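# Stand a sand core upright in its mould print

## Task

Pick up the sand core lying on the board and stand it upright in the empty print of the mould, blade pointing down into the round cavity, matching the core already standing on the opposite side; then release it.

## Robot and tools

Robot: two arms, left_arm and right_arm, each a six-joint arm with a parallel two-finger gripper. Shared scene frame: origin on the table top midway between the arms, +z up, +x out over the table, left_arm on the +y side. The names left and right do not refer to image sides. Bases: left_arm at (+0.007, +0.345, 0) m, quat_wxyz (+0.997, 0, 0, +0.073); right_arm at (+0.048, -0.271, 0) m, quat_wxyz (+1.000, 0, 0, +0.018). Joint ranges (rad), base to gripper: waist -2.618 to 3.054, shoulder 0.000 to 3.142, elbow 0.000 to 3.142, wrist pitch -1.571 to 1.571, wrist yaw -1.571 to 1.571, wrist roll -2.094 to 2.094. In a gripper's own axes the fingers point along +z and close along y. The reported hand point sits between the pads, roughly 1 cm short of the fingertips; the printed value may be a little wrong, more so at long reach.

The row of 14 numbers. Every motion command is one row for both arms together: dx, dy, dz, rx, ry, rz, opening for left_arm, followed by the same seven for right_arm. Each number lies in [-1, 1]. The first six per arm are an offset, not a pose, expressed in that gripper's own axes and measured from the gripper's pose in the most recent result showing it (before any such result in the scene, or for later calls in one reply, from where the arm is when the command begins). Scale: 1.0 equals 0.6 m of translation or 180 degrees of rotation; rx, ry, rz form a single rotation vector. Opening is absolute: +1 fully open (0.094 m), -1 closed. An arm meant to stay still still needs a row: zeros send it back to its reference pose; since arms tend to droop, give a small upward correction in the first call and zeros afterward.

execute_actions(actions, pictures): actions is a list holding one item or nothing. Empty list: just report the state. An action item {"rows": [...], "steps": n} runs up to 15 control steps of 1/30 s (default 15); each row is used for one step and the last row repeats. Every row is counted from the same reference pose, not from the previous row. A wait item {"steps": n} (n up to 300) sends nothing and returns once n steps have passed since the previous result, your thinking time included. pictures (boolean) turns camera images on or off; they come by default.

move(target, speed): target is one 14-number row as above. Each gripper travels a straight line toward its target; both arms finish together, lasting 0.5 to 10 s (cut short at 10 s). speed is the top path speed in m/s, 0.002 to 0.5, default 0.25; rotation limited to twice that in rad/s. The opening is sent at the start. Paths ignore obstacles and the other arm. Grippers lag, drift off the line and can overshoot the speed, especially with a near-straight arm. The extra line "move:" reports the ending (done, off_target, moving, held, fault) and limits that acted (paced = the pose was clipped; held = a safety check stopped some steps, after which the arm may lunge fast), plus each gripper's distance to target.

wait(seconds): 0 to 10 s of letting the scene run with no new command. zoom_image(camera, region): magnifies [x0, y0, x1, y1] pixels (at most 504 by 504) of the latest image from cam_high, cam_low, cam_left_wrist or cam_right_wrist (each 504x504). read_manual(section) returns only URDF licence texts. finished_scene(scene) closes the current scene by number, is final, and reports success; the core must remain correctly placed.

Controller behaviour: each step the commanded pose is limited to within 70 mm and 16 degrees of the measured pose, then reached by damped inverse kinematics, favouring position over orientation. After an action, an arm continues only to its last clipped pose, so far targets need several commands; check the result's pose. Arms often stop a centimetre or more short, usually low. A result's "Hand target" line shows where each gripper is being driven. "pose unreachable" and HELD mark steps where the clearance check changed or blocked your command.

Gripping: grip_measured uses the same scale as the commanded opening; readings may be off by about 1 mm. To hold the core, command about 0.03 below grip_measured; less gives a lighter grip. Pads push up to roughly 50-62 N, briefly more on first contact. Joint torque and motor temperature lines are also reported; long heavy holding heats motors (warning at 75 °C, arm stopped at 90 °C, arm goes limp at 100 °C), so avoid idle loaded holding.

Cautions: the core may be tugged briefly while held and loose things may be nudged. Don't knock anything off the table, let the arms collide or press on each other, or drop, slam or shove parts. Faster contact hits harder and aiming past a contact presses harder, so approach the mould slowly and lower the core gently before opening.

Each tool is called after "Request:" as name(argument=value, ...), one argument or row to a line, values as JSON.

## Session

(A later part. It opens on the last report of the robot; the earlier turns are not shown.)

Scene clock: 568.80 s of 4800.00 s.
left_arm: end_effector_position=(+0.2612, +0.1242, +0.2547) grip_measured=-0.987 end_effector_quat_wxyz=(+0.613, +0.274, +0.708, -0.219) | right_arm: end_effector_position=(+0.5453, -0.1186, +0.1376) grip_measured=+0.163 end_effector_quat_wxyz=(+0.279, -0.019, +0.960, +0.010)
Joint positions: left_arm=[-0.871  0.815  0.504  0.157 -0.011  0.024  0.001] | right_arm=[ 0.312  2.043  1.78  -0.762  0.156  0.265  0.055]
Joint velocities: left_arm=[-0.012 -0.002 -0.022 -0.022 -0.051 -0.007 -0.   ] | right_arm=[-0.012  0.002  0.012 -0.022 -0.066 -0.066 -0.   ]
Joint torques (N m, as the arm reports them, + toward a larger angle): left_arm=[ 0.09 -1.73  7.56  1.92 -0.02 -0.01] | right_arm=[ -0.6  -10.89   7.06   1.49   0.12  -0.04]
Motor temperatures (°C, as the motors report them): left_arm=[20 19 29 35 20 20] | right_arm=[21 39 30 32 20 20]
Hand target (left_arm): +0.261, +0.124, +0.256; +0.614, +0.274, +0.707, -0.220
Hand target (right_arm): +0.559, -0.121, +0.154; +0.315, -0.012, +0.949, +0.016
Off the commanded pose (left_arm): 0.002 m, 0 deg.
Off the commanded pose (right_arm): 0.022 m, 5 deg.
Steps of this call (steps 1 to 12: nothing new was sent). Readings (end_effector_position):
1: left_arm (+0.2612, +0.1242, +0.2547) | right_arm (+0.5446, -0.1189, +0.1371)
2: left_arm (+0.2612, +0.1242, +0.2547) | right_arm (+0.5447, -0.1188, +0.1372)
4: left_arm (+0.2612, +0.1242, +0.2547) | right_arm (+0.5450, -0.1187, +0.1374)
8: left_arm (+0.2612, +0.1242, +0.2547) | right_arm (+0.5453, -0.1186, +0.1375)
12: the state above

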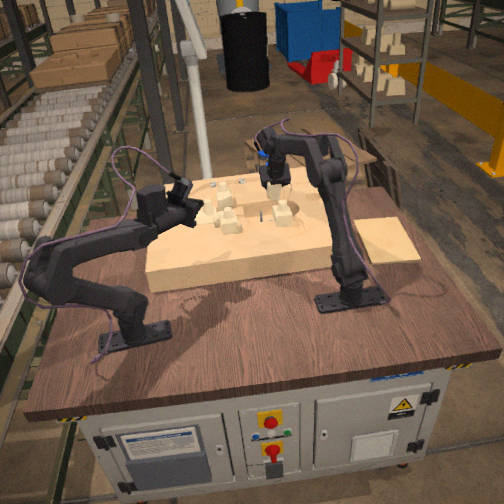

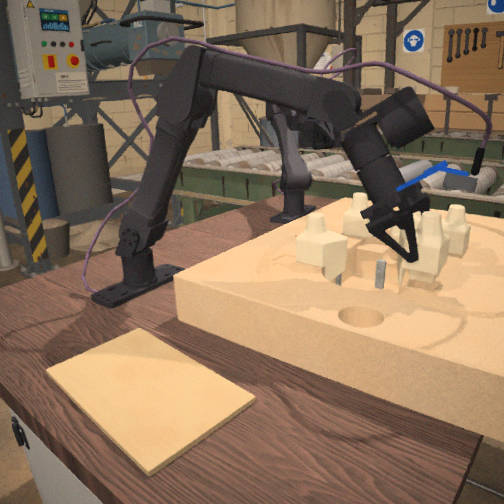

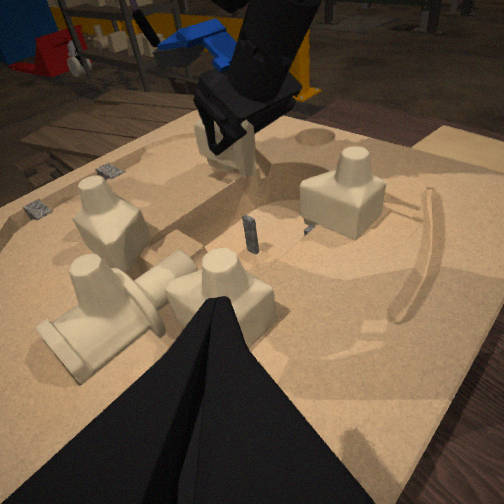

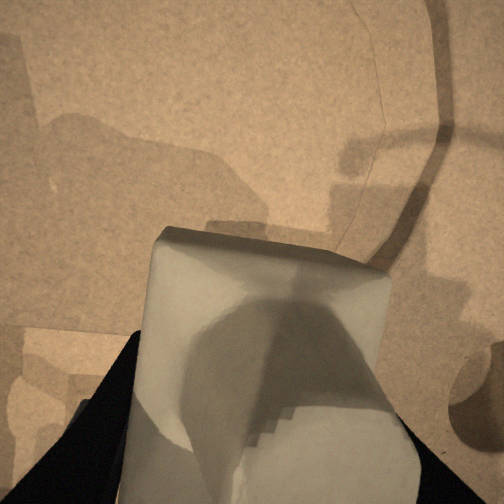

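Request:
zoom_image(
  camera="cam_low",
  region=[385, 240, 455, 310],
)

Request:
zoom_image(
  camera="cam_left_wrist",
  region=[190, 125, 270, 195],
)

Region (385, 240, 455, 310) of cam_low's 504x504 image, scaled by 7.200, with more detail than that image has.

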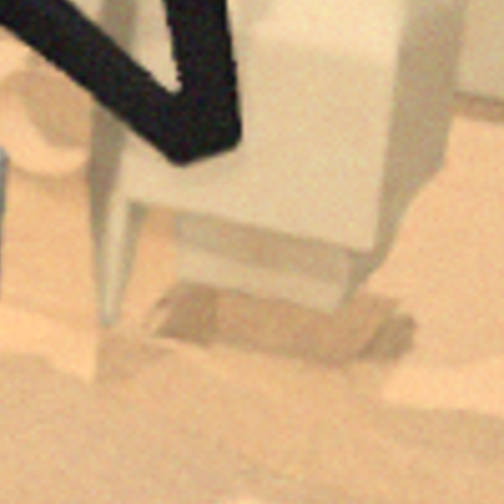

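Region (190, 125, 270, 195) of cam_left_wrist's 504x504 image, scaled by 6.300, with more detail than that image has; it fills the top 441 rows of this view, and the rest is white.

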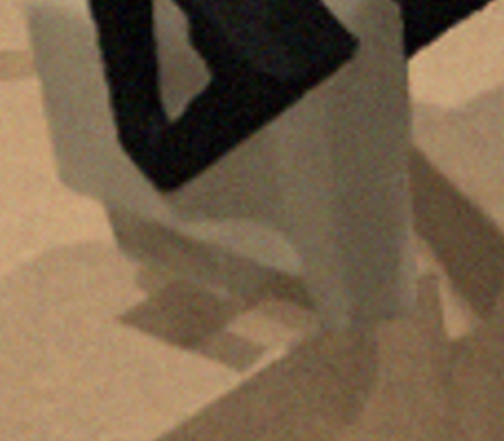

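Request:
execute_actions(
  actions=[
    {"rows": [[-0.003,0,0,0,-0.001,0,-1, -0.0346,-0.0031,-0.0074,-0.0025,-0.0248,0.0051,0.13],[-0.003,0,0,0,-0.001,0,-1, -0.0342,-0.0029,-0.0065,-0.0026,-0.0249,0.0051,0.13],[-0.003,0,0,0,-0.001,0,-1, -0.0337,-0.0026,-0.0057,-0.0027,-0.0251,0.005,0.13],[-0.003,0,0,0,-0.001,0,-1, -0.0332,-0.0023,-0.0049,-0.0028,-0.0252,0.005,0.13],[-0.003,0,0,0,-0.001,0,-1, -0.0328,-0.0021,-0.0041,-0.0029,-0.0254,0.0049,0.13],[-0.003,0,0,0,-0.001,0,-1, -0.0323,-0.0018,-0.0032,-0.003,-0.0255,0.0049,0.13],[-0.003,0,0,0,-0.001,0,-1, -0.0319,-0.0016,-0.0024,-0.0031,-0.0257,0.0048,0.13],[-0.003,0,0,0,-0.001,0,-1, -0.0314,-0.0013,-0.0016,-0.0031,-0.0258,0.0047,0.13],[-0.003,0,0,0,-0.001,0,-1, -0.0309,-0.001,-0.0007,-0.0032,-0.026,0.0047,0.13],[-0.003,0,0,0,-0.001,0,-1, -0.0305,-0.0008,0.0001,-0.0033,-0.0261,0.0046,0.13],[-0.003,0,0,0,-0.001,0,-1, -0.03,-0.0005,0.0009,-0.0034,-0.0263,0.0046,0.13],[-0.003,0,0,0,-0.001,0,-1, -0.0295,-0.0002,0.0017,-0.0035,-0.0264,0.0045,0.13],[-0.003,0,0,0,-0.001,0,-1, -0.0291,0.0,0.0026,-0.0036,-0.0266,0.0045,0.13],[-0.003,0,0,0,-0.001,0,-1, -0.0286,0.0003,0.0034,-0.0037,-0.0267,0.0044,0.13]], "steps": 15},
  ],
  pictures=false,
)

Request:
execute_actions(
  actions=[
    {"steps": 15},
  ],
)

Request:
zoom_image(
  camera="cam_low",
  region=[385, 240, 455, 310],
)

Request:
zoom_image(
  camera="cam_left_wrist",
  region=[190, 125, 270, 195],
)

Scene clock: 615.50 s of 4800.00 s.
left_arm: end_effector_position=(+0.2612, +0.1242, +0.2547) grip_measured=-0.987 end_effector_quat_wxyz=(+0.613, +0.274, +0.708, -0.219) | right_arm: end_effector_position=(+0.5446, -0.1189, +0.1289) grip_measured=+0.163 end_effector_quat_wxyz=(+0.278, -0.019, +0.960, +0.009)
Joint positions: left_arm=[-0.871  0.815  0.504  0.157 -0.011  0.024  0.001] | right_arm=[ 0.312  2.043  1.747 -0.731  0.156  0.265  0.055]
Joint velocities: left_arm=[-0.012  0.002 -0.007 -0.037 -0.007  0.022 -0.002] | right_arm=[-0.002  0.007 -0.081  0.066 -0.022  0.007  0.   ]
Joint torques (N m, as the arm reports them, + toward a larger angle): left_arm=[-0.03 -1.75  7.73  1.91 -0.04 -0.01] | right_arm=[ -0.34 -11.05   7.41   1.51   0.09  -0.06]
Motor temperatures (°C, as the motors report them): left_arm=[20 18 29 36 20 20] | right_arm=[21 41 30 33 19 20]
Hand target (left_arm): +0.261, +0.124, +0.256; +0.614, +0.274, +0.707, -0.220
Hand target (right_arm): +0.560, -0.118, +0.146; +0.318, -0.013, +0.948, +0.017
Off the commanded pose (left_arm): 0.002 m, 0 deg.
Off the commanded pose (right_arm): 0.023 m, 5 deg.
Steps of this call (steps 1 to 90: nothing new was sent; then 43.20 s passed at rest; steps 91 to 105: all 15 steps of this action). Readings (end_effector_position):
91: left_arm (+0.2612, +0.1242, +0.2547) | right_arm (+0.5454, -0.1186, +0.1376)
92: left_arm (+0.2612, +0.1242, +0.2547) | right_arm (+0.5456, -0.1185, +0.1377)
94: left_arm (+0.2612, +0.1242, +0.2547) | right_arm (+0.5460, -0.1184, +0.1380)
98: left_arm (+0.2612, +0.1242, +0.2547) | right_arm (+0.5471, -0.1180, +0.1367)
105: the state above

Scene clock: 616.00 s of 4800.00 s.
left_arm: end_effector_position=(+0.2612, +0.1242, +0.2547) grip_measured=-0.987 end_effector_quat_wxyz=(+0.613, +0.274, +0.708, -0.219) | right_arm: end_effector_position=(+0.5460, -0.1184, +0.1291) grip_measured=+0.163 end_effector_quat_wxyz=(+0.281, -0.019, +0.959, +0.010)
Joint positions: left_arm=[-0.871  0.815  0.504  0.157 -0.011  0.024  0.001] | right_arm=[ 0.312  2.043  1.744 -0.721  0.156  0.265  0.055]
Joint velocities: left_arm=[-0.007 -0.002 -0.007  0.007  0.007  0.066 -0.001] | right_arm=[-0.007  0.012 -0.007 -0.022  0.081 -0.066  0.   ]
Joint torques (N m, as the arm reports them, + toward a larger angle): left_arm=[ 0.04 -1.7   7.58  1.89  0.   -0.02] | right_arm=[ -0.47 -10.83   7.3    1.46   0.1   -0.06]
Motor temperatures (°C, as the motors report them): left_arm=[20 18 29 36 20 20] | right_arm=[21 41 30 33 19 20]
Hand target (left_arm): +0.261, +0.124, +0.256; +0.614, +0.274, +0.707, -0.220
Hand target (right_arm): +0.560, -0.118, +0.146; +0.318, -0.013, +0.948, +0.017
Off the commanded pose (left_arm): 0.002 m, 0 deg.
Off the commanded pose (right_arm): 0.022 m, 5 deg.
Steps of this call (steps 1 to 15: nothing new was sent). Readings (end_effector_position):
1: left_arm (+0.2612, +0.1242, +0.2547) | right_arm (+0.5445, -0.1189, +0.1285)
2: left_arm (+0.2612, +0.1242, +0.2547) | right_arm (+0.5444, -0.1189, +0.1281)
4: left_arm (+0.2612, +0.1242, +0.2547) | right_arm (+0.5446, -0.1189, +0.1282)
8: left_arm (+0.2612, +0.1242, +0.2547) | right_arm (+0.5456, -0.1185, +0.1288)
15: the state above

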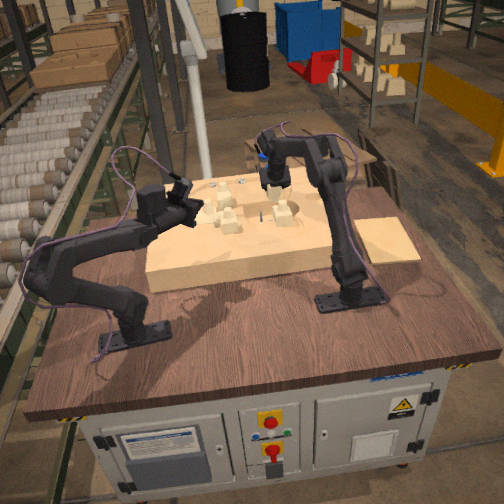

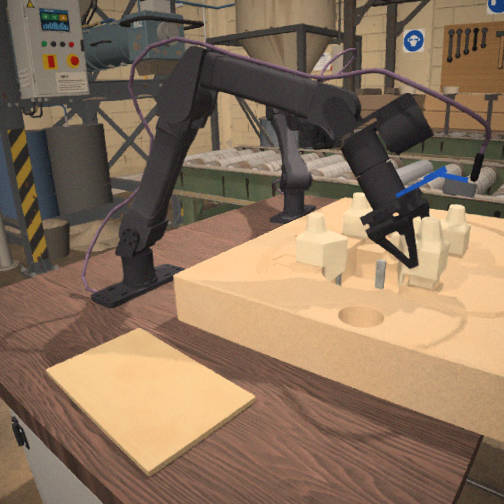

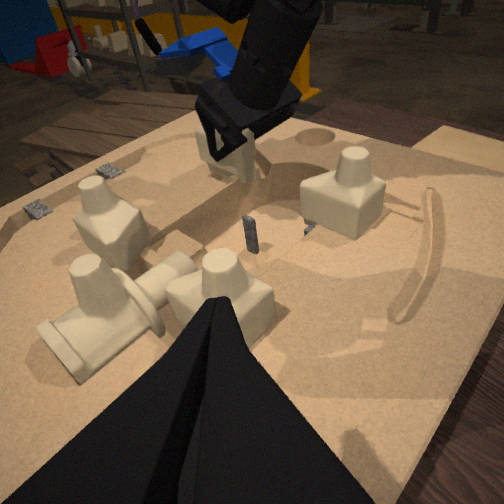

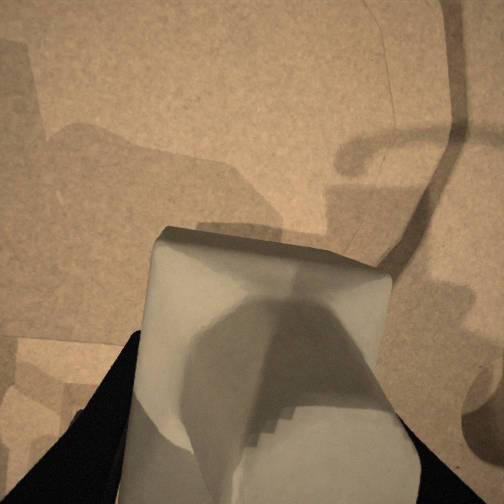

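Region (385, 240, 455, 310) of cam_low's 504x504 image, scaled by 7.200, with more detail than that image has.

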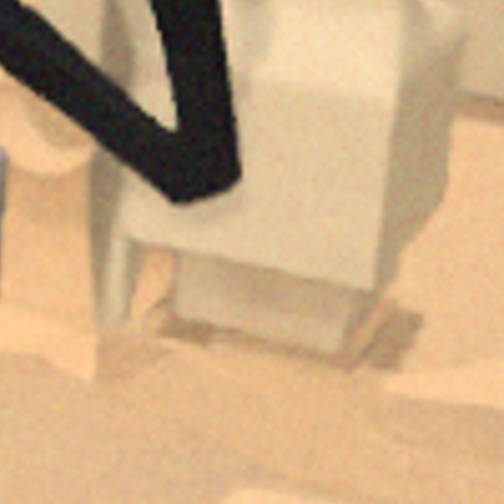

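Region (190, 125, 270, 195) of cam_left_wrist's 504x504 image, scaled by 6.300, with more detail than that image has; it fills the top 441 rows of this view, and the rest is white.

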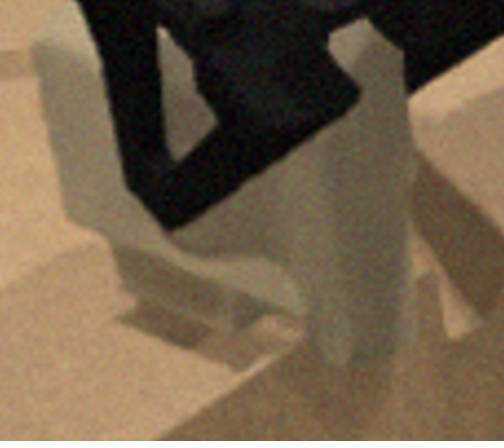

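Request:
zoom_image(
  camera="cam_high",
  region=[250, 170, 300, 230],
)

Request:
zoom_image(
  camera="cam_left_wrist",
  region=[60, 100, 400, 290],
)

Region (250, 170, 300, 230) of cam_high's 504x504 image, scaled by 8.400, with more detail than that image has.

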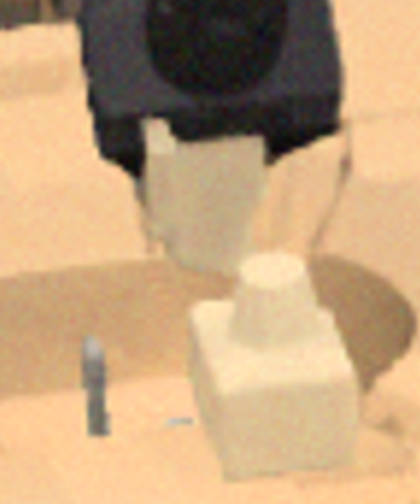

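Region (60, 100, 400, 290) of cam_left_wrist's 504x504 image, scaled by 1.482, with more detail than that image has; it fills the top 282 rows of this view, and the rest is white.

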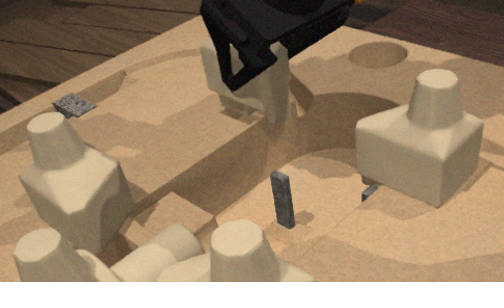

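Request:
execute_actions(
  actions=[
    {"rows": [[-0.003,0,0,0,-0.001,0,-1, -0.0347,0.0002,-0.0081,-0.0033,-0.0252,0.0042,0.13],[-0.003,0,0,0,-0.001,0,-1, -0.034,0.0001,-0.0073,-0.0033,-0.0252,0.0042,0.13],[-0.003,0,0,0,-0.001,0,-1, -0.0334,0.0001,-0.0064,-0.0033,-0.0252,0.0042,0.13],[-0.003,0,0,0,-0.001,0,-1, -0.0327,0.0001,-0.0056,-0.0033,-0.0252,0.0042,0.13],[-0.003,0,0,0,-0.001,0,-1, -0.0321,0.0,-0.0047,-0.0033,-0.0252,0.0042,0.13],[-0.003,0,0,0,-0.001,0,-1, -0.0314,0.0,-0.0039,-0.0033,-0.0252,0.0042,0.13],[-0.003,0,0,0,-0.001,0,-1, -0.0308,0.0,-0.003,-0.0033,-0.0252,0.0042,0.13],[-0.003,0,0,0,-0.001,0,-1, -0.0302,-0.0001,-0.0021,-0.0033,-0.0252,0.0042,0.13],[-0.003,0,0,0,-0.001,0,-1, -0.0295,-0.0001,-0.0013,-0.0033,-0.0252,0.0042,0.13],[-0.003,0,0,0,-0.001,0,-1, -0.0289,-0.0002,-0.0004,-0.0033,-0.0252,0.0042,0.13],[-0.003,0,0,0,-0.001,0,-1, -0.0282,-0.0002,0.0004,-0.0033,-0.0252,0.0042,0.13],[-0.003,0,0,0,-0.001,0,-1, -0.0276,-0.0002,0.0013,-0.0033,-0.0252,0.0042,0.13],[-0.003,0,0,0,-0.001,0,-1, -0.0269,-0.0003,0.0021,-0.0033,-0.0252,0.0042,0.13],[-0.003,0,0,0,-0.001,0,-1, -0.0263,-0.0003,0.003,-0.0033,-0.0252,0.0042,0.13]], "steps": 15},
  ],
  pictures=false,
)

Request:
execute_actions(
  actions=[
    {"steps": 15},
  ],
)

Request:
zoom_image(
  camera="cam_low",
  region=[385, 240, 455, 310],
)

Request:
zoom_image(
  camera="cam_left_wrist",
  region=[190, 125, 270, 195],
)

Scene clock: 646.50 s of 4800.00 s.
left_arm: end_effector_position=(+0.2612, +0.1242, +0.2547) grip_measured=-0.987 end_effector_quat_wxyz=(+0.613, +0.274, +0.708, -0.219) | right_arm: end_effector_position=(+0.5444, -0.1189, +0.1202) grip_measured=+0.163 end_effector_quat_wxyz=(+0.279, -0.019, +0.960, +0.010)
Joint positions: left_arm=[-0.871  0.815  0.504  0.157 -0.011  0.024  0.001] | right_arm=[ 0.312  2.043  1.711 -0.693  0.156  0.265  0.055]
Joint velocities: left_arm=[-0.007 -0.017  0.007 -0.022  0.051  0.007  0.001] | right_arm=[-0.002  0.012 -0.071  0.11  -0.007 -0.037  0.001]
Joint torques (N m, as the arm reports them, + toward a larger angle): left_arm=[-0.01 -1.72  7.6   1.91 -0.01  0.  ] | right_arm=[ -0.41 -10.86   7.3    1.47   0.15  -0.09]
Motor temperatures (°C, as the motors report them): left_arm=[20 18 30 36 20 20] | right_arm=[21 42 30 33 19 20]
Hand target (left_arm): +0.261, +0.124, +0.256; +0.614, +0.274, +0.707, -0.220
Hand target (right_arm): +0.559, -0.119, +0.137; +0.318, -0.013, +0.948, +0.017
Off the commanded pose (left_arm): 0.002 m, 0 deg.
Off the commanded pose (right_arm): 0.022 m, 5 deg.
Steps of this call (steps 1 to 90: nothing new was sent; then 27.00 s passed at rest; steps 91 to 105: all 15 steps of this action). Readings (end_effector_position):
91: left_arm (+0.2612, +0.1242, +0.2547) | right_arm (+0.5460, -0.1183, +0.1291)
92: left_arm (+0.2612, +0.1242, +0.2547) | right_arm (+0.5462, -0.1183, +0.1292)
94: left_arm (+0.2612, +0.1242, +0.2547) | right_arm (+0.5466, -0.1181, +0.1295)
98: left_arm (+0.2612, +0.1242, +0.2547) | right_arm (+0.5475, -0.1178, +0.1281)
105: the state above

Scene clock: 647.00 s of 4800.00 s.
left_arm: end_effector_position=(+0.2612, +0.1242, +0.2547) grip_measured=-0.987 end_effector_quat_wxyz=(+0.613, +0.274, +0.708, -0.219) | right_arm: end_effector_position=(+0.5453, -0.1184, +0.1202) grip_measured=+0.163 end_effector_quat_wxyz=(+0.281, -0.019, +0.959, +0.011)
Joint positions: left_arm=[-0.871  0.815  0.504  0.157 -0.011  0.024  0.001] | right_arm=[ 0.312  2.043  1.708 -0.685  0.155  0.265  0.055]
Joint velocities: left_arm=[-0.007  0.002 -0.007 -0.081 -0.051 -0.037 -0.001] | right_arm=[-0.007  0.017  0.002 -0.007  0.037 -0.007 -0.001]
Joint torques (N m, as the arm reports them, + toward a larger angle): left_arm=[ 0.08 -1.71  7.56  1.93 -0.02  0.01] | right_arm=[ -0.51 -10.89   7.12   1.51   0.11  -0.06]
Motor temperatures (°C, as the motors report them): left_arm=[20 18 30 36 20 20] | right_arm=[21 42 30 33 19 20]
Hand target (left_arm): +0.261, +0.124, +0.256; +0.614, +0.274, +0.707, -0.220
Hand target (right_arm): +0.559, -0.119, +0.137; +0.318, -0.013, +0.948, +0.017
Off the commanded pose (left_arm): 0.002 m, 0 deg.
Off the commanded pose (right_arm): 0.022 m, 5 deg.
Steps of this call (steps 1 to 15: nothing new was sent). Readings (end_effector_position):
1: left_arm (+0.2612, +0.1242, +0.2547) | right_arm (+0.5443, -0.1188, +0.1198)
2: left_arm (+0.2612, +0.1242, +0.2547) | right_arm (+0.5444, -0.1187, +0.1196)
4: left_arm (+0.2612, +0.1242, +0.2547) | right_arm (+0.5445, -0.1187, +0.1196)
8: left_arm (+0.2612, +0.1242, +0.2547) | right_arm (+0.5452, -0.1184, +0.1202)
15: the state above

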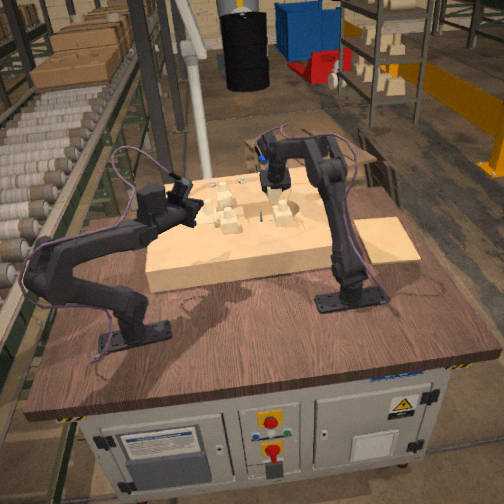

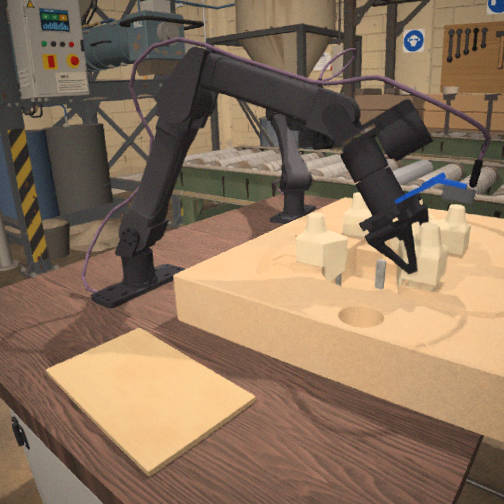

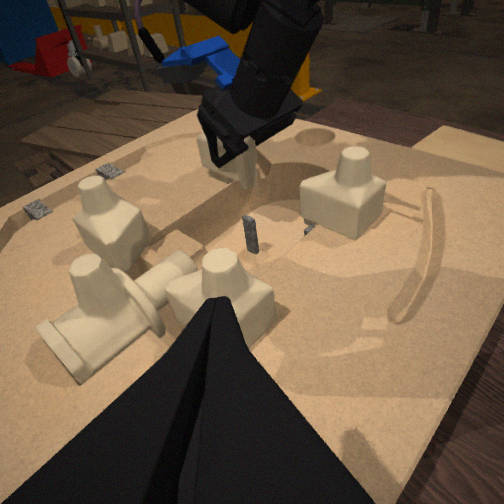

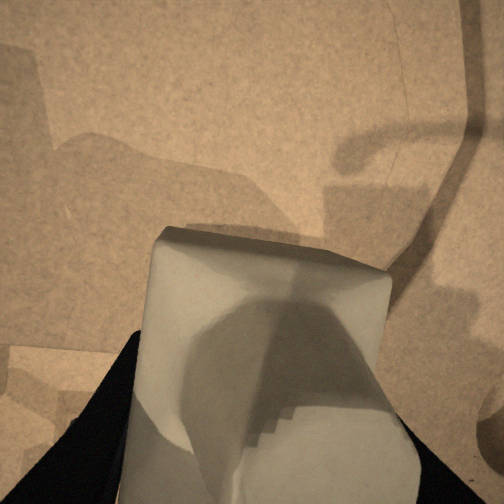

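Region (385, 240, 455, 310) of cam_low's 504x504 image, scaled by 7.200, with more detail than that image has.

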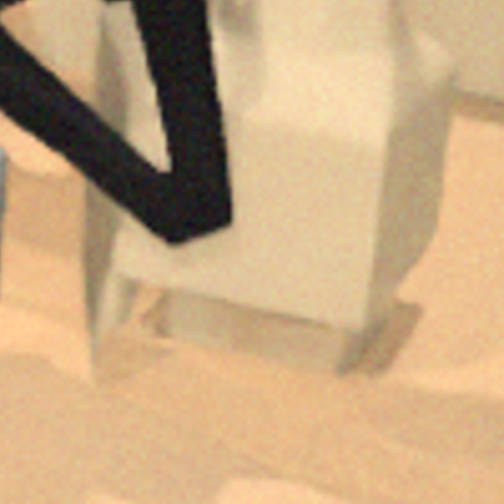

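Region (190, 125, 270, 195) of cam_left_wrist's 504x504 image, scaled by 6.300, with more detail than that image has; it fills the top 441 rows of this view, and the rest is white.

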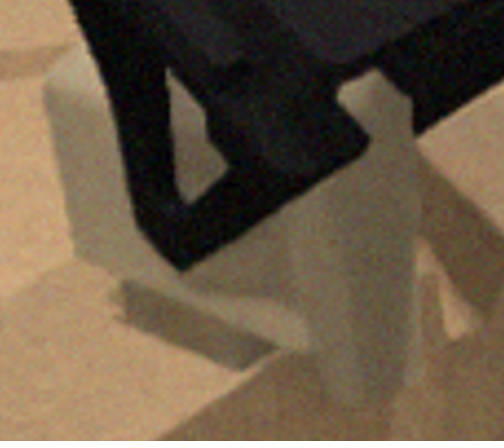

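Request:
execute_actions(
  actions=[
    {"rows": [[-0.003,0,0,0,-0.001,0,-1, -0.0344,0.0003,-0.008,-0.0034,-0.0253,0.0041,0.13],[-0.003,0,0,0,-0.001,0,-1, -0.0336,0.0006,-0.007,-0.0035,-0.0254,0.004,0.13],[-0.003,0,0,0,-0.001,0,-1, -0.0329,0.001,-0.0061,-0.0036,-0.0255,0.0039,0.13],[-0.003,0,0,0,-0.001,0,-1, -0.0321,0.0013,-0.0051,-0.0037,-0.0256,0.0037,0.13],[-0.003,0,0,0,-0.001,0,-1, -0.0313,0.0017,-0.0042,-0.0038,-0.0257,0.0036,0.13],[-0.003,0,0,0,-0.001,0,-1, -0.0305,0.0021,-0.0033,-0.0039,-0.0258,0.0035,0.13],[-0.003,0,0,0,-0.001,0,-1, -0.0297,0.0024,-0.0023,-0.004,-0.0259,0.0034,0.13],[-0.003,0,0,0,-0.001,0,-1, -0.029,0.0028,-0.0014,-0.0042,-0.026,0.0033,0.13],[-0.003,0,0,0,-0.001,0,-1, -0.0282,0.0031,-0.0004,-0.0043,-0.0261,0.0032,0.13],[-0.003,0,0,0,-0.001,0,-1, -0.0274,0.0035,0.0005,-0.0044,-0.0262,0.0031,0.13],[-0.003,0,0,0,-0.001,0,-1, -0.0266,0.0039,0.0014,-0.0045,-0.0263,0.003,0.13],[-0.003,0,0,0,-0.001,0,-1, -0.0258,0.0042,0.0024,-0.0046,-0.0264,0.0028,0.13],[-0.003,0,0,0,-0.001,0,-1, -0.0251,0.0046,0.0033,-0.0047,-0.0265,0.0027,0.13],[-0.003,0,0,0,-0.001,0,-1, -0.0243,0.0049,0.0043,-0.0048,-0.0266,0.0026,0.13],[-0.003,0,0,0,-0.001,0,-1, -0.0235,0.0053,0.0052,-0.0049,-0.0267,0.0025,0.13]], "steps": 15},
  ],
  pictures=false,
)

Request:
execute_actions(
  actions=[
    {"steps": 15},
  ],
)

Request:
zoom_image(
  camera="cam_low",
  region=[385, 240, 455, 310],
)

Request:
zoom_image(
  camera="cam_left_wrist",
  region=[190, 125, 270, 195],
)

Scene clock: 661.80 s of 4800.00 s.
left_arm: end_effector_position=(+0.2612, +0.1242, +0.2547) grip_measured=-0.987 end_effector_quat_wxyz=(+0.613, +0.274, +0.708, -0.219) | right_arm: end_effector_position=(+0.5448, -0.1181, +0.1106) grip_measured=+0.163 end_effector_quat_wxyz=(+0.282, -0.019, +0.959, +0.013)
Joint positions: left_arm=[-0.871  0.815  0.504  0.157 -0.011  0.024  0.001] | right_arm=[ 0.312  2.043  1.669 -0.643  0.152  0.265  0.055]
Joint velocities: left_arm=[-0.007  0.002 -0.022 -0.022 -0.007 -0.022 -0.   ] | right_arm=[-0.012  0.007 -0.081  0.095 -0.051 -0.081  0.001]
Joint torques (N m, as the arm reports them, + toward a larger angle): left_arm=[ 0.04 -1.79  7.68  1.91 -0.03 -0.02] | right_arm=[  0.06 -10.98   7.09   1.43   0.16  -0.07]
Motor temperatures (°C, as the motors report them): left_arm=[20 18 30 36 20 20] | right_arm=[21 42 30 34 19 20]
Hand target (left_arm): +0.261, +0.124, +0.256; +0.614, +0.274, +0.707, -0.220
Hand target (right_arm): +0.558, -0.115, +0.126; +0.320, -0.016, +0.947, +0.019
Off the commanded pose (left_arm): 0.002 m, 0 deg.
Off the commanded pose (right_arm): 0.020 m, 5 deg.
Steps of this call (steps 1 to 90: nothing new was sent; then 11.30 s passed at rest; steps 91 to 105: all 15 steps of this action). Readings (end_effector_position):
91: left_arm (+0.2612, +0.1242, +0.2547) | right_arm (+0.5456, -0.1183, +0.1204)
92: left_arm (+0.2612, +0.1242, +0.2547) | right_arm (+0.5456, -0.1183, +0.1204)
94: left_arm (+0.2612, +0.1242, +0.2547) | right_arm (+0.5459, -0.1182, +0.1202)
98: left_arm (+0.2612, +0.1242, +0.2547) | right_arm (+0.5451, -0.1184, +0.1160)
105: the state above

Scene clock: 662.30 s of 4800.00 s.
left_arm: end_effector_position=(+0.2612, +0.1242, +0.2547) grip_measured=-0.987 end_effector_quat_wxyz=(+0.613, +0.274, +0.708, -0.219) | right_arm: end_effector_position=(+0.5450, -0.1179, +0.1094) grip_measured=+0.163 end_effector_quat_wxyz=(+0.283, -0.019, +0.959, +0.013)
Joint positions: left_arm=[-0.871  0.815  0.504  0.157 -0.011  0.024  0.001] | right_arm=[ 0.312  2.043  1.663 -0.634  0.152  0.265  0.055]
Joint velocities: left_arm=[-0.022 -0.007 -0.017 -0.007  0.081  0.037 -0.001] | right_arm=[-0.007 -0.007 -0.022 -0.022 -0.037 -0.007 -0.001]
Joint torques (N m, as the arm reports them, + toward a larger angle): left_arm=[ 0.01 -1.73  7.69  1.95 -0.03  0.02] | right_arm=[  0.   -10.96   7.08   1.53   0.15  -0.06]
Motor temperatures (°C, as the motors report them): left_arm=[20 18 30 36 20 20] | right_arm=[21 42 30 34 19 20]
Hand target (left_arm): +0.261, +0.124, +0.256; +0.614, +0.274, +0.707, -0.220
Hand target (right_arm): +0.558, -0.115, +0.126; +0.320, -0.016, +0.947, +0.019
Off the commanded pose (left_arm): 0.002 m, 0 deg.
Off the commanded pose (right_arm): 0.021 m, 5 deg.
Steps of this call (steps 1 to 15: nothing new was sent). Readings (end_effector_position):
1: left_arm (+0.2612, +0.1242, +0.2547) | right_arm (+0.5448, -0.1180, +0.1102)
2: left_arm (+0.2612, +0.1242, +0.2547) | right_arm (+0.5449, -0.1180, +0.1098)
4: left_arm (+0.2612, +0.1242, +0.2547) | right_arm (+0.5450, -0.1180, +0.1096)
8: left_arm (+0.2612, +0.1242, +0.2547) | right_arm (+0.5450, -0.1179, +0.1095)
15: the state above

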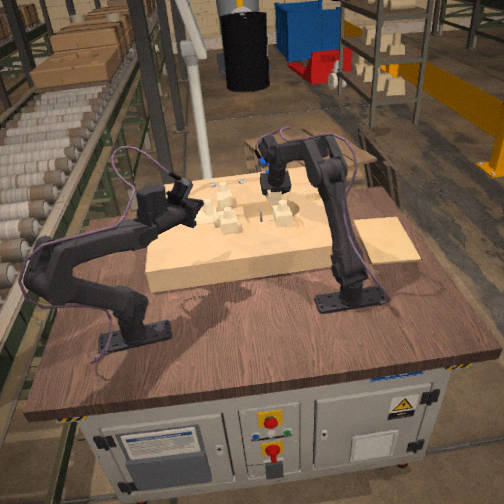

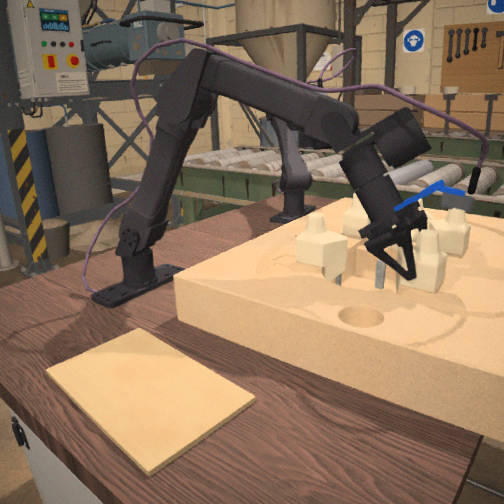

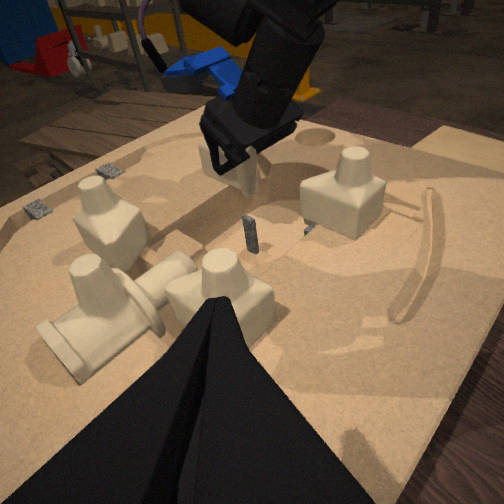

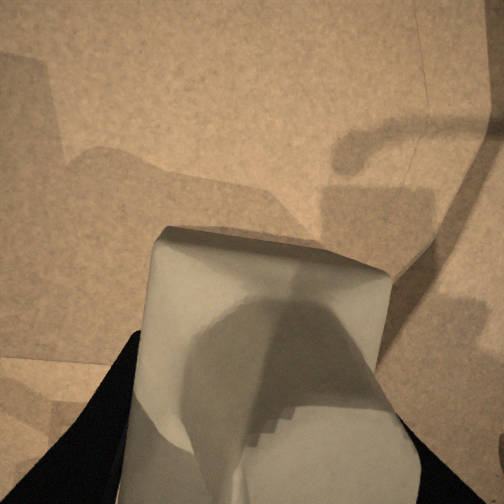

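Region (385, 240, 455, 310) of cam_low's 504x504 image, scaled by 7.200, with more detail than that image has.

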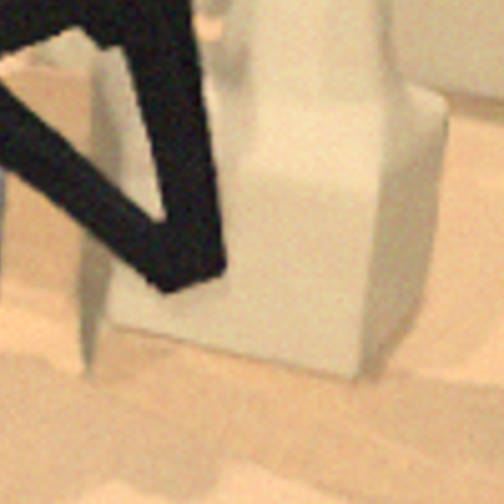

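Region (190, 125, 270, 195) of cam_left_wrist's 504x504 image, scaled by 6.300, with more detail than that image has; it fills the top 441 rows of this view, and the rest is white.

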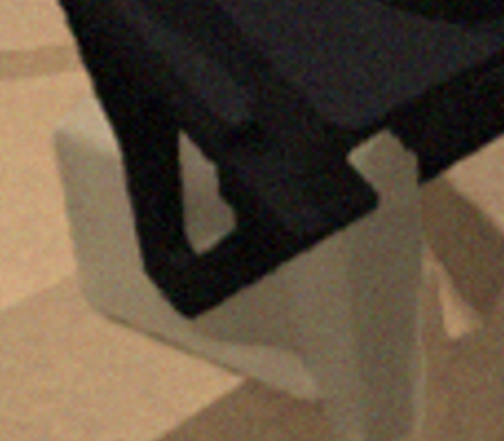

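Request:
execute_actions(
  actions=[
    {"rows": [[-0.003,0,0,0,-0.001,0,-1, -0.0328,0.0046,-0.0091,-0.0034,-0.0246,0.0023,0.13],[-0.003,0,0,0,-0.001,0,-1, -0.0319,0.0044,-0.0086,-0.0033,-0.0243,0.0022,0.13],[-0.003,0,0,0,-0.001,0,-1, -0.0311,0.0043,-0.0081,-0.0033,-0.024,0.0022,0.13],[-0.003,0,0,0,-0.001,0,-1, -0.0303,0.0041,-0.0076,-0.0032,-0.0237,0.0021,0.13],[-0.003,0,0,0,-0.001,0,-1, -0.0295,0.004,-0.0071,-0.0031,-0.0234,0.0021,0.13],[-0.003,0,0,0,-0.001,0,-1, -0.0286,0.0038,-0.0065,-0.003,-0.0231,0.002,0.13],[-0.003,0,0,0,-0.001,0,-1, -0.0278,0.0037,-0.006,-0.0029,-0.0228,0.002,0.13],[-0.003,0,0,0,-0.001,0,-1, -0.027,0.0035,-0.0055,-0.0029,-0.0225,0.0019,0.13],[-0.003,0,0,0,-0.001,0,-1, -0.0261,0.0034,-0.005,-0.0028,-0.0222,0.0019,0.13],[-0.003,0,0,0,-0.001,0,-1, -0.0253,0.0032,-0.0045,-0.0027,-0.0219,0.0018,0.13]], "steps": 15},
  ],
  pictures=false,
)

Scene clock: 676.27 s of 4800.00 s.
left_arm: end_effector_position=(+0.2612, +0.1242, +0.2547) grip_measured=-0.987 end_effector_quat_wxyz=(+0.613, +0.274, +0.708, -0.219) | right_arm: end_effector_position=(+0.5450, -0.1179, +0.1083) grip_measured=+0.163 end_effector_quat_wxyz=(+0.284, -0.020, +0.959, +0.013)
Joint positions: left_arm=[-0.871  0.815  0.504  0.157 -0.011  0.024  0.001] | right_arm=[ 0.312  2.043  1.658 -0.628  0.152  0.264  0.055]
Joint velocities: left_arm=[ 0.007  0.002  0.012 -0.037 -0.007 -0.051 -0.001] | right_arm=[-0.022  0.022  0.017 -0.037 -0.022 -0.066 -0.001]
Joint torques (N m, as the arm reports them, + toward a larger angle): left_arm=[ 0.08 -1.7   7.5   1.92 -0.04 -0.01] | right_arm=[ -0.42 -10.93   6.38   1.49   0.16  -0.07]
Motor temperatures (°C, as the motors report them): left_arm=[20 18 30 36 20 20] | right_arm=[21 43 30 34 19 20]
Hand target (left_arm): +0.261, +0.124, +0.256; +0.614, +0.274, +0.707, -0.220
Hand target (right_arm): +0.556, -0.116, +0.120; +0.315, -0.017, +0.949, +0.018
Off the commanded pose (left_arm): 0.002 m, 0 deg.
Off the commanded pose (right_arm): 0.016 m, 4 deg.
Steps of this call (steps 1 to 90: nothing new was sent; then 10.47 s passed at rest; steps 91 to 105: all 15 steps of this action). Readings (end_effector_position):
91: left_arm (+0.2612, +0.1242, +0.2547) | right_arm (+0.5450, -0.1179, +0.1094)
92: left_arm (+0.2612, +0.1242, +0.2547) | right_arm (+0.5450, -0.1179, +0.1094)
94: left_arm (+0.2612, +0.1242, +0.2547) | right_arm (+0.5450, -0.1179, +0.1094)
98: left_arm (+0.2612, +0.1242, +0.2547) | right_arm (+0.5449, -0.1180, +0.1090)
105: the state above

Request:
execute_actions(
  actions=[],
)

Scene clock: 681.37 s of 4800.00 s.
left_arm: end_effector_position=(+0.2612, +0.1242, +0.2547) grip_measured=-0.987 end_effector_quat_wxyz=(+0.613, +0.274, +0.708, -0.219) | right_arm: end_effector_position=(+0.5450, -0.1179, +0.1083) grip_measured=+0.163 end_effector_quat_wxyz=(+0.284, -0.020, +0.959, +0.013)
Joint positions: left_arm=[-0.871  0.815  0.504  0.157 -0.011  0.024  0.001] | right_arm=[ 0.312  2.043  1.658 -0.628  0.152  0.264  0.055]
Joint velocities: left_arm=[ 0.007  0.017  0.007  0.037  0.007 -0.037  0.   ] | right_arm=[-0.002  0.002  0.012  0.007  0.007 -0.007  0.001]
Joint torques (N m, as the arm reports them, + toward a larger angle): left_arm=[-0.06 -1.76  7.63  1.9   0.    0.01] | right_arm=[ -0.09 -10.85   6.17   1.49   0.14  -0.04]
Motor temperatures (°C, as the motors report them): left_arm=[20 18 30 37 20 20] | right_arm=[21 43 29 34 19 20]
Hand target (left_arm): +0.261, +0.124, +0.256; +0.614, +0.274, +0.707, -0.220
Hand target (right_arm): +0.556, -0.116, +0.120; +0.315, -0.017, +0.949, +0.018
Off the commanded pose (left_arm): 0.002 m, 0 deg.
Off the commanded pose (right_arm): 0.016 m, 4 deg.
Steps of this call (steps 1 to 90: nothing new was sent; then 2.10 s passed at rest). Readings (end_effector_position):
1: left_arm (+0.2612, +0.1242, +0.2547) | right_arm (+0.5450, -0.1179, +0.1083)
2: left_arm (+0.2612, +0.1242, +0.2547) | right_arm (+0.5450, -0.1179, +0.1083)
4: left_arm (+0.2612, +0.1242, +0.2547) | right_arm (+0.5450, -0.1179, +0.1083)
8: left_arm (+0.2612, +0.1242, +0.2547) | right_arm (+0.5450, -0.1179, +0.1083)
90: the state above

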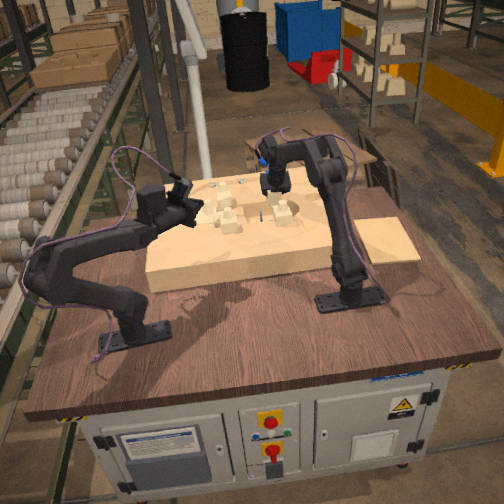

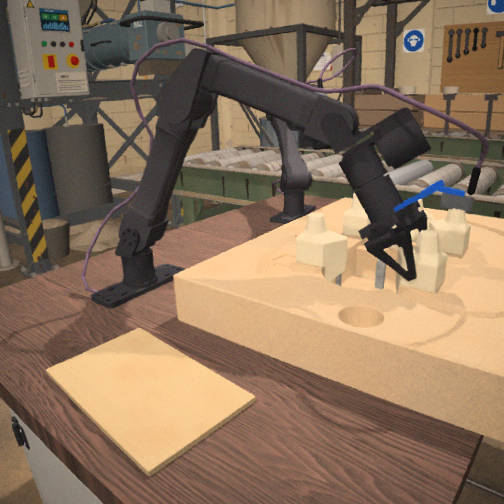

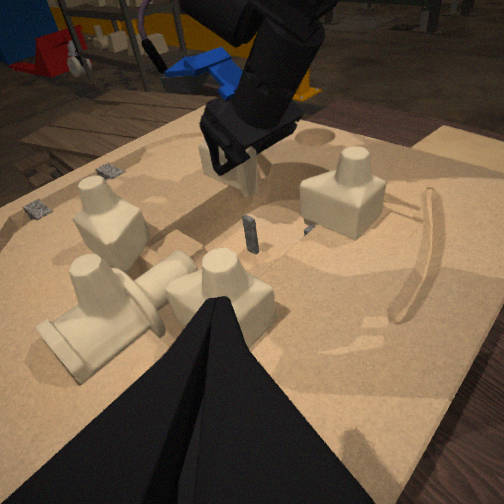

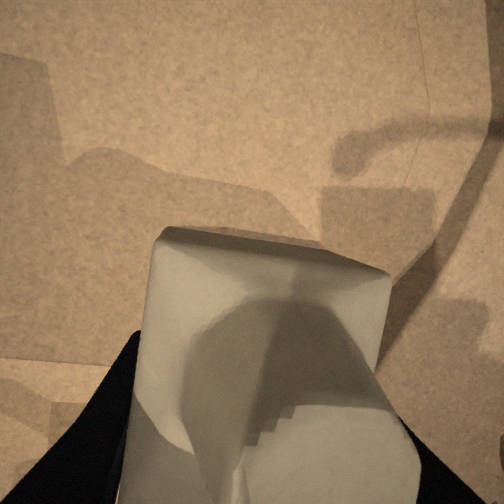

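Request:
execute_actions(
  actions=[
    {"rows": [[-0.003,0,0,0,-0.001,0,-1,-0.026,0.003,-0.006,-0.003,-0.021,0.002,0.135],[-0.003,0,0,0,-0.001,0,-1,-0.025,0.003,-0.006,-0.003,-0.020,0.002,0.14],[-0.003,0,0,0,-0.001,0,-1,-0.024,0.003,-0.006,-0.003,-0.0195,0.002,0.145],[-0.003,0,0,0,-0.001,0,-1,-0.023,0.003,-0.006,-0.003,-0.019,0.002,0.15],[-0.003,0,0,0,-0.001,0,-1,-0.022,0.003,-0.006,-0.003,-0.018,0.002,0.155],[-0.003,0,0,0,-0.001,0,-1,-0.021,0.003,-0.006,-0.002,-0.0175,0.002,0.16],[-0.003,0,0,0,-0.001,0,-1,-0.020,0.002,-0.005,-0.002,-0.017,0.002,0.165],[-0.003,0,0,0,-0.001,0,-1,-0.019,0.002,-0.005,-0.002,-0.016,0.002,0.17],[-0.003,0,0,0,-0.001,0,-1,-0.018,0.002,-0.005,-0.002,-0.015,0.001,0.18],[-0.003,0,0,0,-0.001,0,-1,-0.018,0.002,-0.005,-0.002,-0.015,0.001,0.19],[-0.003,0,0,0,-0.001,0,-1,-0.018,0.002,-0.005,-0.002,-0.015,0.001,0.21],[-0.003,0,0,0,-0.001,0,-1,-0.018,0.002,-0.005,-0.002,-0.015,0.001,0.24],[-0.003,0,0,0,-0.001,0,-1,-0.018,0.002,-0.005,-0.002,-0.015,0.001,0.28],[-0.003,0,0,0,-0.001,0,-1,-0.018,0.002,-0.005,-0.002,-0.015,0.001,0.33],[-0.003,0,0,0,-0.001,0,-1,-0.018,0.002,-0.005,-0.002,-0.015,0.001,0.4]], "steps": 15},
  ],
)

Scene clock: 688.57 s of 4800.00 s.
left_arm: end_effector_position=(+0.2612, +0.1242, +0.2547) grip_measured=-0.987 end_effector_quat_wxyz=(+0.613, +0.274, +0.708, -0.219) | right_arm: end_effector_position=(+0.5493, -0.1161, +0.1112) grip_measured=+0.368 end_effector_quat_wxyz=(+0.294, -0.019, +0.956, +0.017)
Joint positions: left_arm=[-0.871  0.815  0.504  0.157 -0.011  0.024  0.001] | right_arm=[ 0.312  2.043  1.658 -0.606  0.151  0.264  0.064]
Joint velocities: left_arm=[-0.002 -0.002  0.007  0.007 -0.007 -0.037  0.001] | right_arm=[-0.012  0.017  0.007  0.051 -0.022  0.037  0.061]
Joint torques (N m, as the arm reports them, + toward a larger angle): left_arm=[ 0.03 -1.78  7.57  1.91 -0.02  0.01] | right_arm=[ -0.03 -10.73   6.46   1.12   0.09  -0.04]
Motor temperatures (°C, as the motors report them): left_arm=[20 18 30 37 20 20] | right_arm=[21 43 29 34 19 20]
Hand target (left_arm): +0.261, +0.124, +0.256; +0.614, +0.274, +0.707, -0.220
Hand target (right_arm): +0.552, -0.117, +0.117; +0.306, -0.019, +0.952, +0.017
Off the commanded pose (left_arm): 0.002 m, 0 deg.
Off the commanded pose (right_arm): 0.006 m, 1 deg.
Steps of this call (steps 1 to 90: nothing new was sent; then 3.70 s passed at rest; steps 91 to 105: all 15 steps of this action). Readings (end_effector_position):
91: left_arm (+0.2612, +0.1242, +0.2547) | right_arm (+0.5450, -0.1179, +0.1083)
92: left_arm (+0.2612, +0.1242, +0.2547) | right_arm (+0.5450, -0.1179, +0.1083)
94: left_arm (+0.2612, +0.1242, +0.2547) | right_arm (+0.5450, -0.1179, +0.1083)
98: left_arm (+0.2612, +0.1242, +0.2547) | right_arm (+0.5450, -0.1179, +0.1083)
105: the state above

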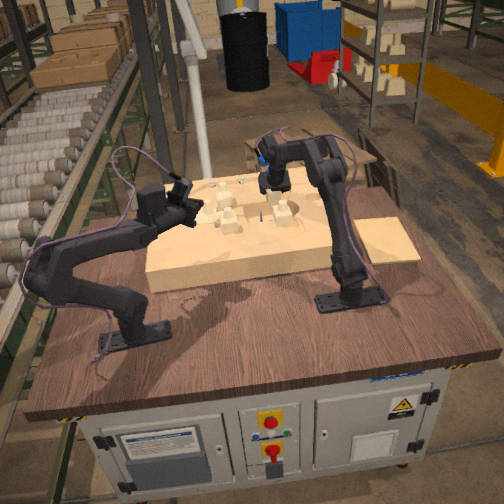

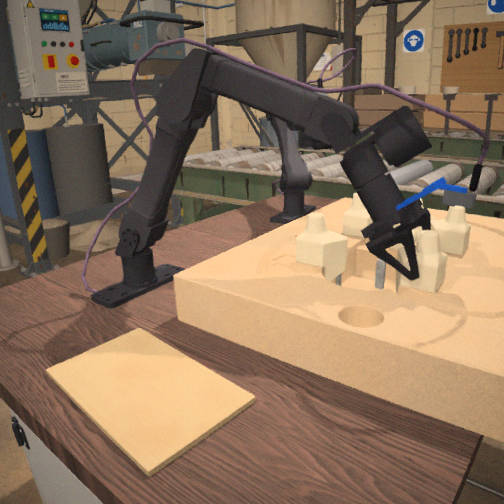

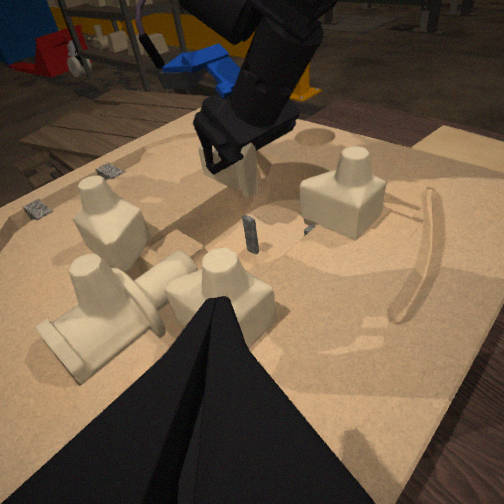

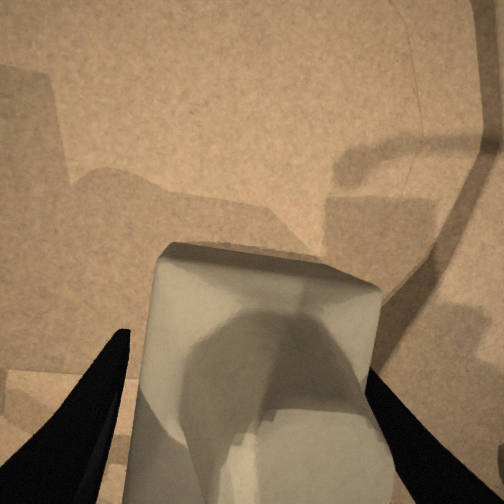

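Request:
move(
  target=[-0.003,0,0,0,-0.001,0,-1,-0.015,0,-0.16,0,0,0,0.8],
  speed=0.1,
)

Scene clock: 693.03 s of 4800.00 s.
left_arm: end_effector_position=(+0.2612, +0.1242, +0.2547) grip_measured=-0.987 end_effector_quat_wxyz=(+0.613, +0.274, +0.708, -0.219) | right_arm: end_effector_position=(+0.5015, -0.1237, +0.1773) grip_measured=+0.798 end_effector_quat_wxyz=(+0.277, -0.022, +0.961, +0.014)
Joint positions: left_arm=[-0.871  0.815  0.504  0.157 -0.011  0.024  0.001] | right_arm=[ 0.333  1.871  1.7   -0.858  0.157  0.281  0.084]
Joint velocities: left_arm=[-0.012  0.012 -0.002  0.037 -0.022 -0.022 -0.   ] | right_arm=[ 0.012 -0.007  0.002 -0.022  0.007 -0.037  0.   ]
Joint torques (N m, as the arm reports them, + toward a larger angle): left_arm=[ 0.01 -1.62  7.55  1.9  -0.01 -0.01] | right_arm=[ 0.58 -9.97  8.79  0.87  0.15  0.04]
Motor temperatures (°C, as the motors report them): left_arm=[20 18 30 37 20 20] | right_arm=[21 43 29 33 19 20]
Hand target (left_arm): +0.261, +0.124, +0.256; +0.614, +0.274, +0.707, -0.220
Hand target (right_arm): +0.502, -0.121, +0.195; +0.294, -0.019, +0.956, +0.017
Off the commanded pose (left_arm): 0.002 m, 0 deg.
Off the commanded pose (right_arm): 0.019 m, 2 deg.
move: off_target (right_arm)

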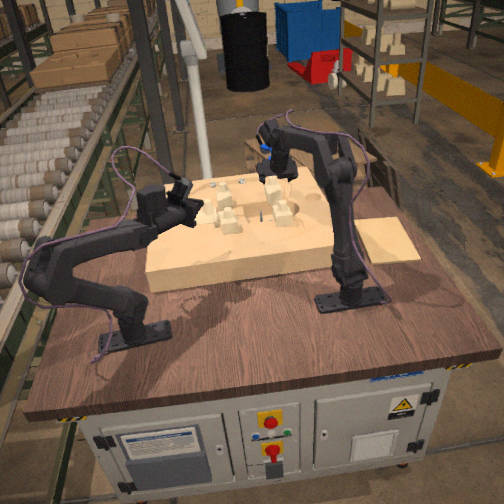

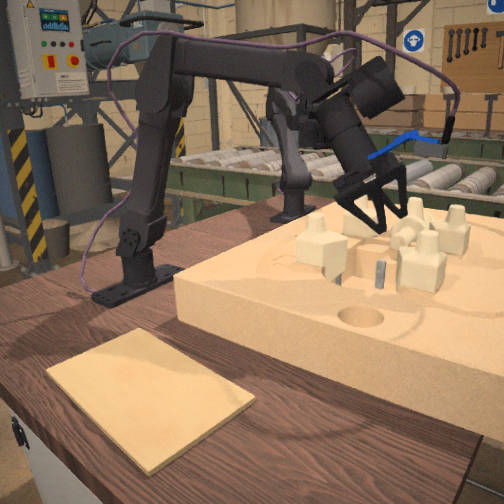

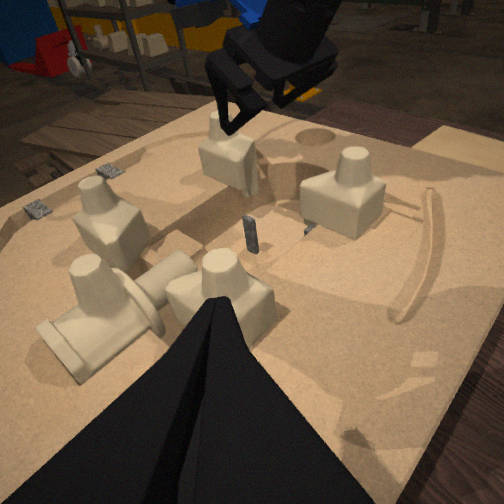

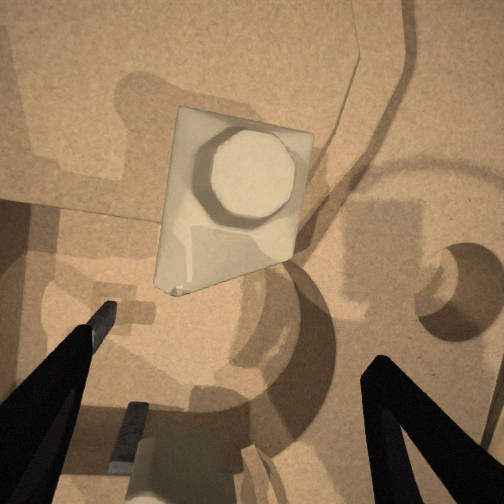

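Request:
zoom_image(
  camera="cam_low",
  region=[285, 195, 485, 315],
)

Request:
zoom_image(
  camera="cam_left_wrist",
  region=[180, 100, 400, 260],
)

Region (285, 195, 485, 315) of cam_low's 504x504 image, scaled by 2.520, with more detail than that image has; it fills the top 302 rows of this view, and the rest is white.

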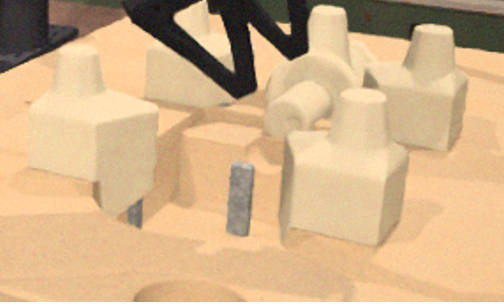

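Region (180, 100, 400, 260) of cam_left_wrist's 504x504 image, scaled by 2.291, with more detail than that image has; it fills the top 367 rows of this view, and the rest is white.

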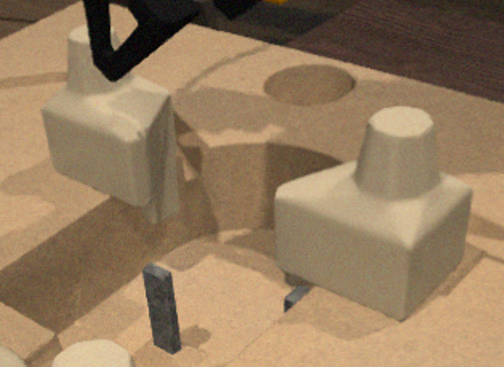

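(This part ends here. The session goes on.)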